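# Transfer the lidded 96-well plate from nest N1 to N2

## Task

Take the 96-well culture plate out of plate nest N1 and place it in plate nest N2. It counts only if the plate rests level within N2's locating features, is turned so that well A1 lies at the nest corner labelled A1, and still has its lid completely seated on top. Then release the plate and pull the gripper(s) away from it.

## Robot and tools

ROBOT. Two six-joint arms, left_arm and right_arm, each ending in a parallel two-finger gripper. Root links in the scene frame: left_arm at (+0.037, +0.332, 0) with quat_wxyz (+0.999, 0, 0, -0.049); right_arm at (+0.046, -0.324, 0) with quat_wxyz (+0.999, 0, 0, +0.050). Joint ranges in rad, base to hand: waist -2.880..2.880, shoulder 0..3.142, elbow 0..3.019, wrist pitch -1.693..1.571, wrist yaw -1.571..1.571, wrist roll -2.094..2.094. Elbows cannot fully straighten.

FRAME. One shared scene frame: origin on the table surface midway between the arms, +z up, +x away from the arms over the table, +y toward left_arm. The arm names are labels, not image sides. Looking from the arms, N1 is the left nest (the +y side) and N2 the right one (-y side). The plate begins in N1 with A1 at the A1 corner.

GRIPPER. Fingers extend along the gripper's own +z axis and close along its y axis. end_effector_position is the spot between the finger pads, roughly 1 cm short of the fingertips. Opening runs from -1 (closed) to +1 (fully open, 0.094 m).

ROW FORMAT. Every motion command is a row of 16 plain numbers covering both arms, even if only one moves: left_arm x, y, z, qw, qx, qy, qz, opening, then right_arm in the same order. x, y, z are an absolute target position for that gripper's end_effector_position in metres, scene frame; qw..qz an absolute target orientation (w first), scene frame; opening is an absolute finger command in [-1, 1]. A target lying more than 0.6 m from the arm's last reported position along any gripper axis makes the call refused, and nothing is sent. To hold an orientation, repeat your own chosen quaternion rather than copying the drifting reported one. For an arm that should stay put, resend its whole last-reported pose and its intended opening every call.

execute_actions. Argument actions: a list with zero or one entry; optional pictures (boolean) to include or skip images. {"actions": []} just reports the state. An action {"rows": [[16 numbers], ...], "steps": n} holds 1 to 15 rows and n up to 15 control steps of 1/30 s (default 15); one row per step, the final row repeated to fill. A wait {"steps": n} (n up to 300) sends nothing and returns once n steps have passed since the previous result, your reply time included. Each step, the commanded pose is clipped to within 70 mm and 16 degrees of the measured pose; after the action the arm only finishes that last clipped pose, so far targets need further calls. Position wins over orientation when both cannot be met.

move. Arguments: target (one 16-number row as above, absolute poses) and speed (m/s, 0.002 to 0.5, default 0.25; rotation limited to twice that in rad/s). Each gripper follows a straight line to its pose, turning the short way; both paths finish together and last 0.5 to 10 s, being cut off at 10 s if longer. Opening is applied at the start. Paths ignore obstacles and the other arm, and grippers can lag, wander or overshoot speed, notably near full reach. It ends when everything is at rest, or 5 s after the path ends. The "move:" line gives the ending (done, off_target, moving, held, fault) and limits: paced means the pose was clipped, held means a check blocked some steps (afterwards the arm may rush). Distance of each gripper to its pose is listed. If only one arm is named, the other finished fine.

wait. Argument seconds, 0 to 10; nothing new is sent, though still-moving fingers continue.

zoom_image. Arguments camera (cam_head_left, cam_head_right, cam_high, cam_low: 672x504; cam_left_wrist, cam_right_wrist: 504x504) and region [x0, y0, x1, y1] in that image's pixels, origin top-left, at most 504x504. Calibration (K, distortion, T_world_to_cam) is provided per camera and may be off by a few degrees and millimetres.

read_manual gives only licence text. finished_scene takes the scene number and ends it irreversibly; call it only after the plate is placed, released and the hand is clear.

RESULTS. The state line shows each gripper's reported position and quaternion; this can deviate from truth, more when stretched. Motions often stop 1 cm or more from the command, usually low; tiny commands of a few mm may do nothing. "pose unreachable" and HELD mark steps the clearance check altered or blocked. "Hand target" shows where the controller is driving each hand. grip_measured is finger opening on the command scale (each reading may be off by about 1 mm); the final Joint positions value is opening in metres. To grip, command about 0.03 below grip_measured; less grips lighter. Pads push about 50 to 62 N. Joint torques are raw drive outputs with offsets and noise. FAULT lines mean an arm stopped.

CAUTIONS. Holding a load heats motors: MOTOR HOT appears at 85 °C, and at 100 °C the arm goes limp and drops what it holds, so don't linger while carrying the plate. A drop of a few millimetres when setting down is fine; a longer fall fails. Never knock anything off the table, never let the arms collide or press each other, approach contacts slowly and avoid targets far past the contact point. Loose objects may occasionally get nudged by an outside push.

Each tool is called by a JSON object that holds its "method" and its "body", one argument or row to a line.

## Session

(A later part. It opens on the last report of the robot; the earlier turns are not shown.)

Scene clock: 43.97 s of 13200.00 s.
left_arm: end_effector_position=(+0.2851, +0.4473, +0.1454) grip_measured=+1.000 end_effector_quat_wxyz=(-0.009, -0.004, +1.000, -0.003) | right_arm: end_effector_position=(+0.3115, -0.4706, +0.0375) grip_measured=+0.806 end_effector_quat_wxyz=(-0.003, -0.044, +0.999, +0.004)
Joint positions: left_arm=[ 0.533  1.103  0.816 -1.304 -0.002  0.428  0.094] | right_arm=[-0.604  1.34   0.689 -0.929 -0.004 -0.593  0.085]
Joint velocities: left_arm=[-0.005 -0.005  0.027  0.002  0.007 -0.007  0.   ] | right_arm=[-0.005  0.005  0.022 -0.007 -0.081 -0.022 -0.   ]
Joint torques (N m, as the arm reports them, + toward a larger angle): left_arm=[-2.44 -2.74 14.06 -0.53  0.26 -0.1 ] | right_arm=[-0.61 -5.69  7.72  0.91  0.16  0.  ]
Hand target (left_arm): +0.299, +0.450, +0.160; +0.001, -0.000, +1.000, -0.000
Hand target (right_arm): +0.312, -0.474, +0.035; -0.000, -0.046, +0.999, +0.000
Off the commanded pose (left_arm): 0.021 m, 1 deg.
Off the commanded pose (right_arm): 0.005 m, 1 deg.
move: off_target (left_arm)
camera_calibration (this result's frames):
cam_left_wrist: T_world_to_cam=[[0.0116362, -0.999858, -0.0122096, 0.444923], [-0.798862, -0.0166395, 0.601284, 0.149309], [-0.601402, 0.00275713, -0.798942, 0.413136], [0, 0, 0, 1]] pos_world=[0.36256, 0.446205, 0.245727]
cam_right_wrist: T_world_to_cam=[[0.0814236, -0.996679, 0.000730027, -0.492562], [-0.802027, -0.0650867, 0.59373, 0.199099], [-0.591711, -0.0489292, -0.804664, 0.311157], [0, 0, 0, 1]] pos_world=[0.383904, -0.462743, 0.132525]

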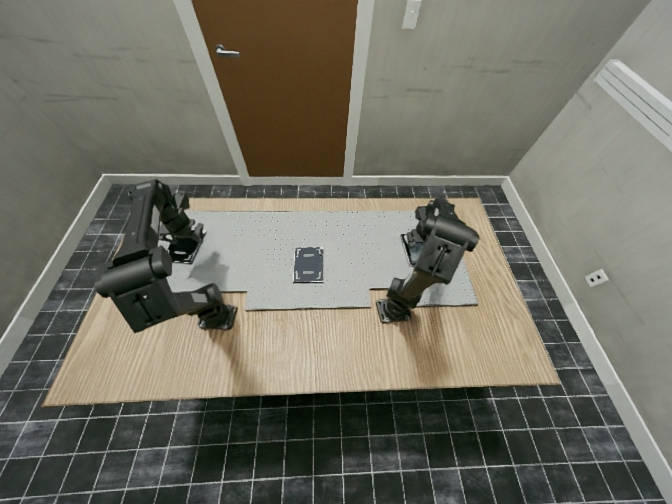

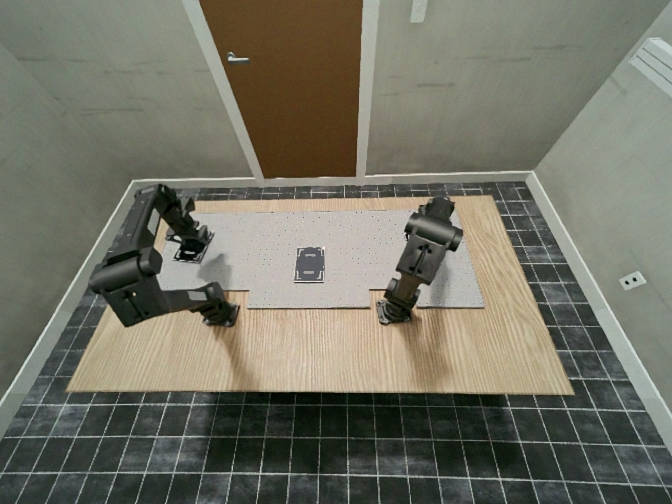

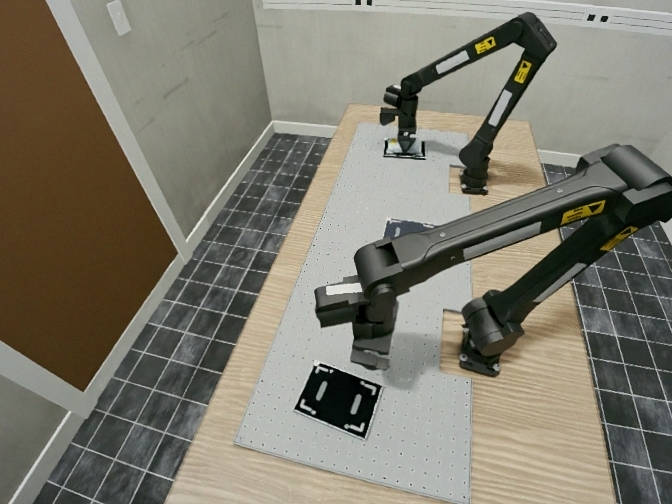

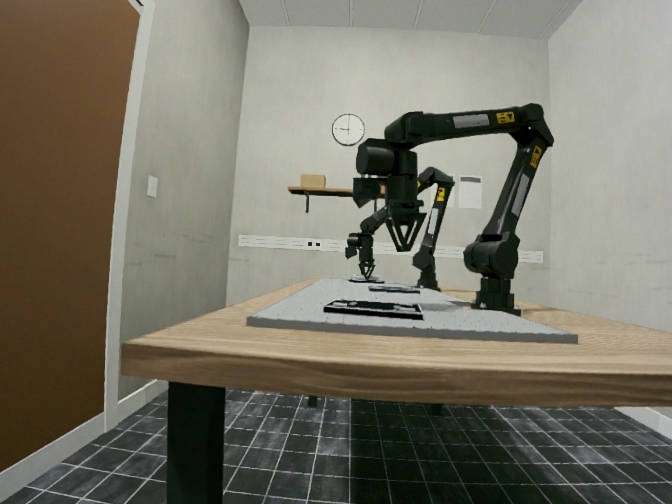

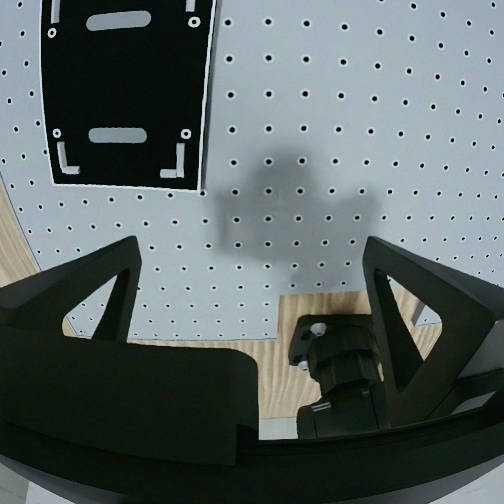

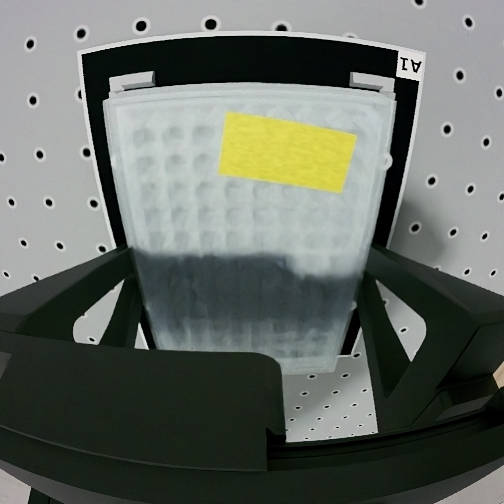

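{"method": "move", "body": {
  "target": [0.3,0.45,0.16,0,0,1,0,1,0.323,-0.477,0.09,0.05,-0.046,1,-0.027,1],
  "speed": 0.05
}}

{"method": "move", "body": {
  "target": [0.3,0.45,0.16,0,0,1,0,1,0.28,-0.45,0.22,0.05,-0.046,1,-0.027,1]
}}

Scene clock: 46.33 s of 13200.00 s.
left_arm: end_effector_position=(+0.2851, +0.4473, +0.1454) grip_measured=+1.000 end_effector_quat_wxyz=(-0.009, -0.004, +1.000, -0.003) | right_arm: end_effector_position=(+0.3115, -0.4706, +0.0737) grip_measured=+1.000 end_effector_quat_wxyz=(+0.036, -0.045, +0.998, -0.020)
Joint positions: left_arm=[ 0.533  1.103  0.816 -1.304 -0.002  0.428  0.094] | right_arm=[-0.604  1.21   0.689 -0.968 -0.004 -0.593  0.094]
Joint velocities: left_arm=[-0.005 -0.005 -0.007 -0.002 -0.051 -0.037  0.   ] | right_arm=[-0.015  0.005  0.002  0.002 -0.037 -0.051  0.   ]
Joint torques (N m, as the arm reports them, + toward a larger angle): left_arm=[-2.24 -3.16 14.11 -0.57  0.23 -0.09] | right_arm=[-0.23 -5.94 12.08 -0.31 -0.08  0.06]
Hand target (left_arm): +0.299, +0.450, +0.160; +0.001, -0.000, +1.000, -0.000
Hand target (right_arm): +0.323, -0.477, +0.090; +0.050, -0.047, +0.997, -0.027
Off the commanded pose (left_arm): 0.021 m, 1 deg.
Off the commanded pose (right_arm): 0.021 m, 2 deg.
move: off_target (left_arm, right_arm)
camera_calibration (this result's frames):
cam_left_wrist: T_world_to_cam=[[0.0116362, -0.999858, -0.0122096, 0.444923], [-0.798862, -0.0166395, 0.601284, 0.149309], [-0.601402, 0.00275713, -0.798942, 0.413136], [0, 0, 0, 1]] pos_world=[0.36256, 0.446205, 0.245727]
cam_right_wrist: T_world_to_cam=[[0.0797687, -0.995526, 0.0506491, -0.495241], [-0.846546, -0.0408286, 0.530748, 0.207588], [-0.526305, -0.0852139, -0.846015, 0.305888], [0, 0, 0, 1]] pos_world=[0.376228, -0.458484, 0.173693]

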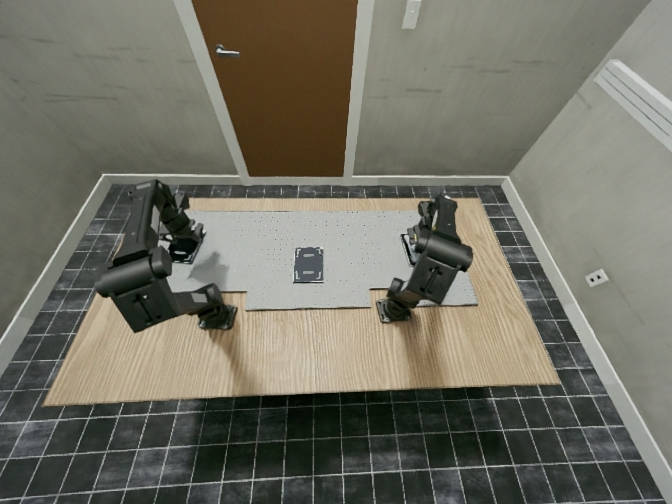

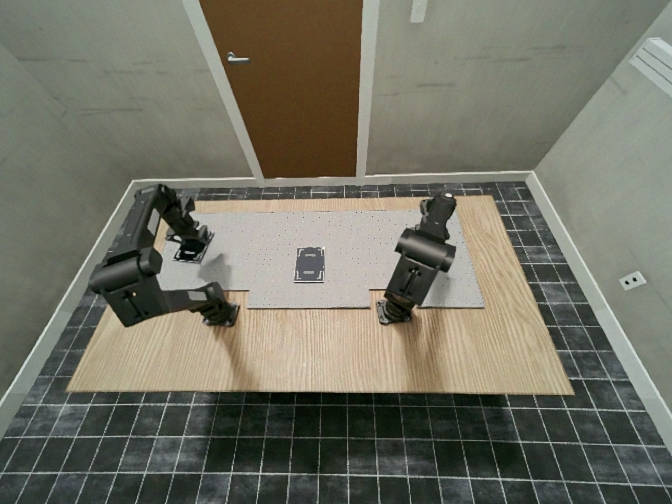

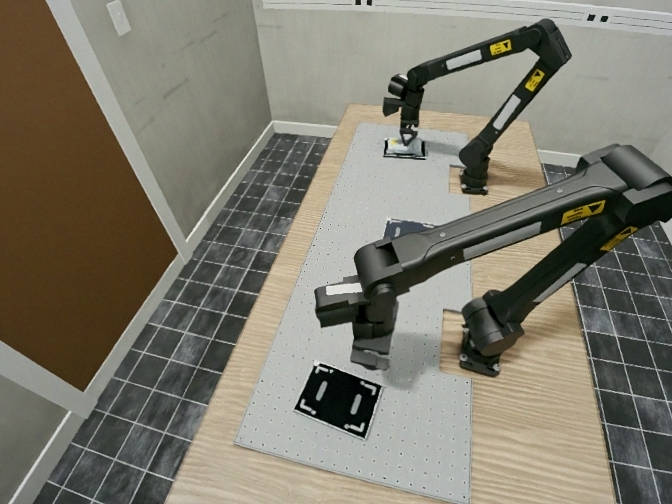

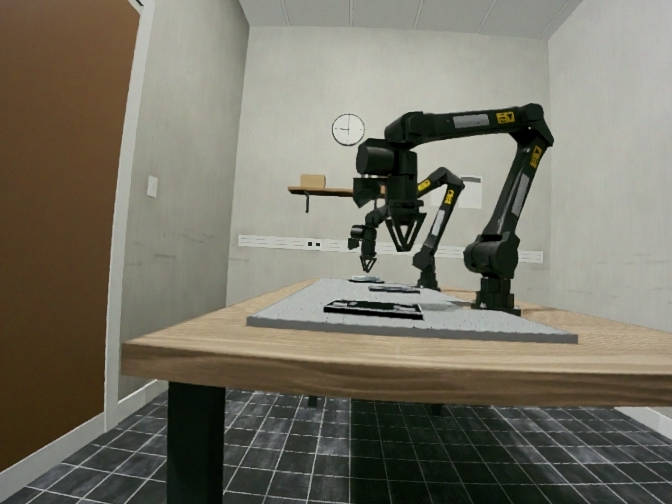

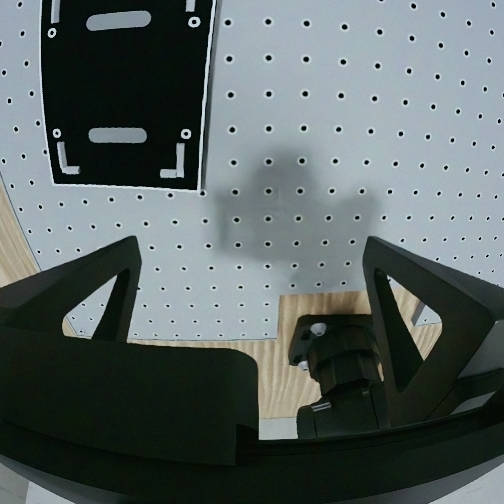

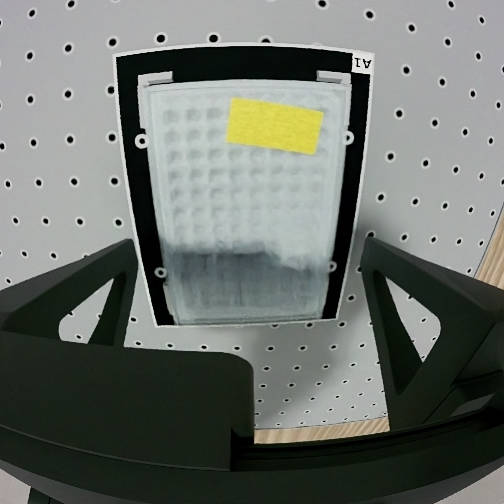

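Scene clock: 47.37 s of 13200.00 s.
left_arm: end_effector_position=(+0.2851, +0.4473, +0.1454) grip_measured=+1.000 end_effector_quat_wxyz=(-0.009, -0.004, +1.000, -0.003) | right_arm: end_effector_position=(+0.2704, -0.4473, +0.2015) grip_measured=+1.000 end_effector_quat_wxyz=(+0.037, -0.046, +0.998, -0.020)
Joint positions: left_arm=[ 0.533  1.103  0.816 -1.304 -0.002  0.428  0.094] | right_arm=[-0.602  0.943  0.863 -1.406 -0.004 -0.593  0.094]
Joint velocities: left_arm=[-0.005 -0.005  0.002 -0.012 -0.037 -0.081  0.   ] | right_arm=[-0.005  0.005  0.012 -0.017  0.037  0.037  0.   ]
Joint torques (N m, as the arm reports them, + toward a larger angle): left_arm=[-2.15 -2.66 14.05 -0.51  0.23 -0.09] | right_arm=[ 0.38 -2.76 14.33 -0.3  -0.04  0.2 ]
Hand target (left_arm): +0.299, +0.450, +0.160; +0.001, -0.000, +1.000, -0.000
Hand target (right_arm): +0.280, -0.450, +0.220; +0.050, -0.046, +0.997, -0.027
Off the commanded pose (left_arm): 0.021 m, 1 deg.
Off the commanded pose (right_arm): 0.021 m, 2 deg.
move: off_target (left_arm, right_arm)
camera_calibration (this result's frames):
cam_left_wrist: T_world_to_cam=[[0.0116362, -0.999858, -0.0122096, 0.444923], [-0.798862, -0.0166395, 0.601284, 0.149309], [-0.601402, 0.00275713, -0.798942, 0.413136], [0, 0, 0, 1]] pos_world=[0.36256, 0.446205, 0.245727]
cam_right_wrist: T_world_to_cam=[[0.0819268, -0.995275, 0.0521193, -0.475971], [-0.84769, -0.0420857, 0.528819, 0.106073], [-0.524127, -0.0875055, -0.847133, 0.392951], [0, 0, 0, 1]] pos_world=[0.334868, -0.434873, 0.301596]

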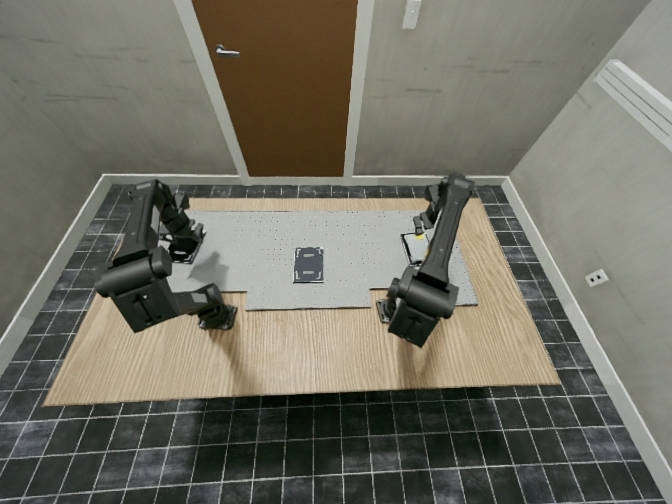

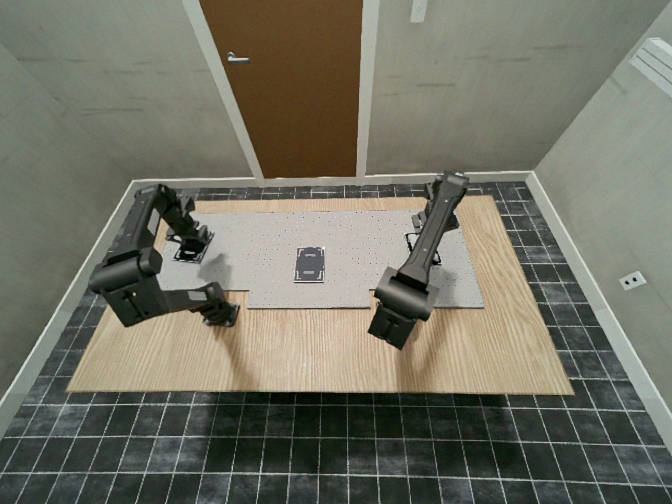

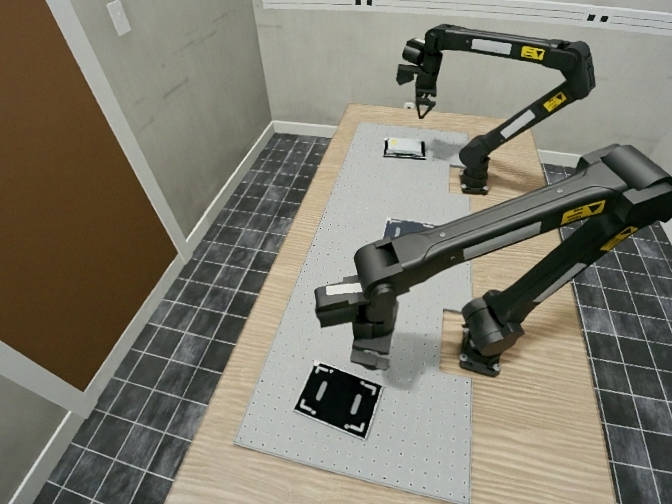

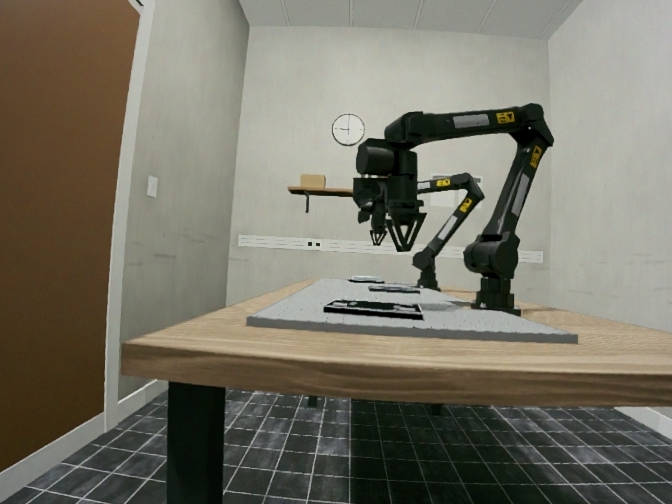

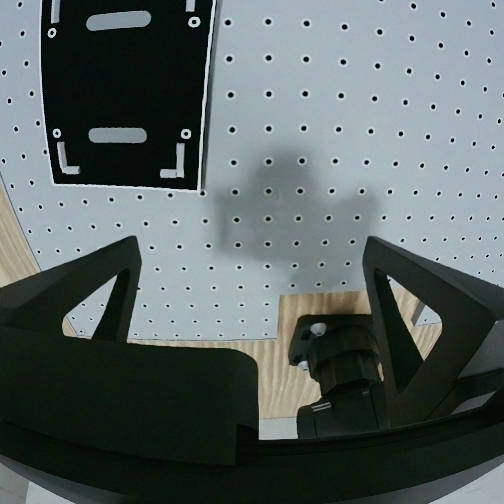

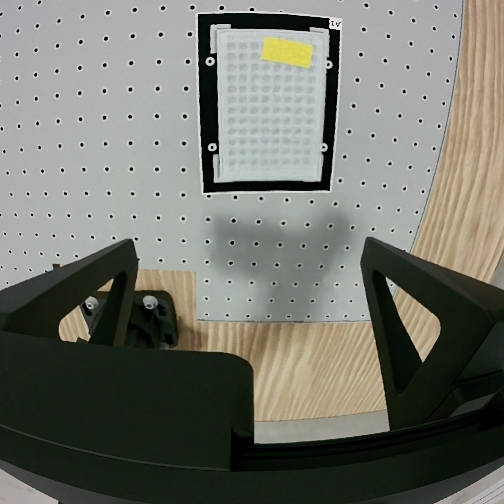

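{"method": "zoom_image", "body": {
  "camera": "cam_high",
  "region": [375,130,435,170]
}}

{"method": "zoom_image", "body": {
  "camera": "cam_low",
  "region": [340,265,394,292]
}}

Region (375, 130, 435, 170) of cam_high's 672x504 image, scaled by 8.400, with more detail than that image has.

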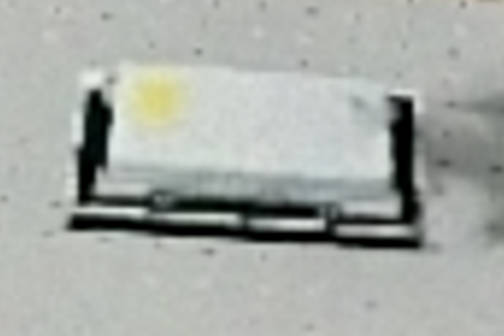

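Region (340, 265, 394, 292) of cam_low's 672x504 image, scaled by 9.333, with more detail than that image has.

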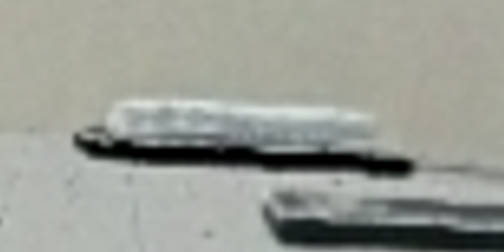

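{"method": "finished_scene", "body": {
  "scene": 2
}}

The scene is finished: the task was done.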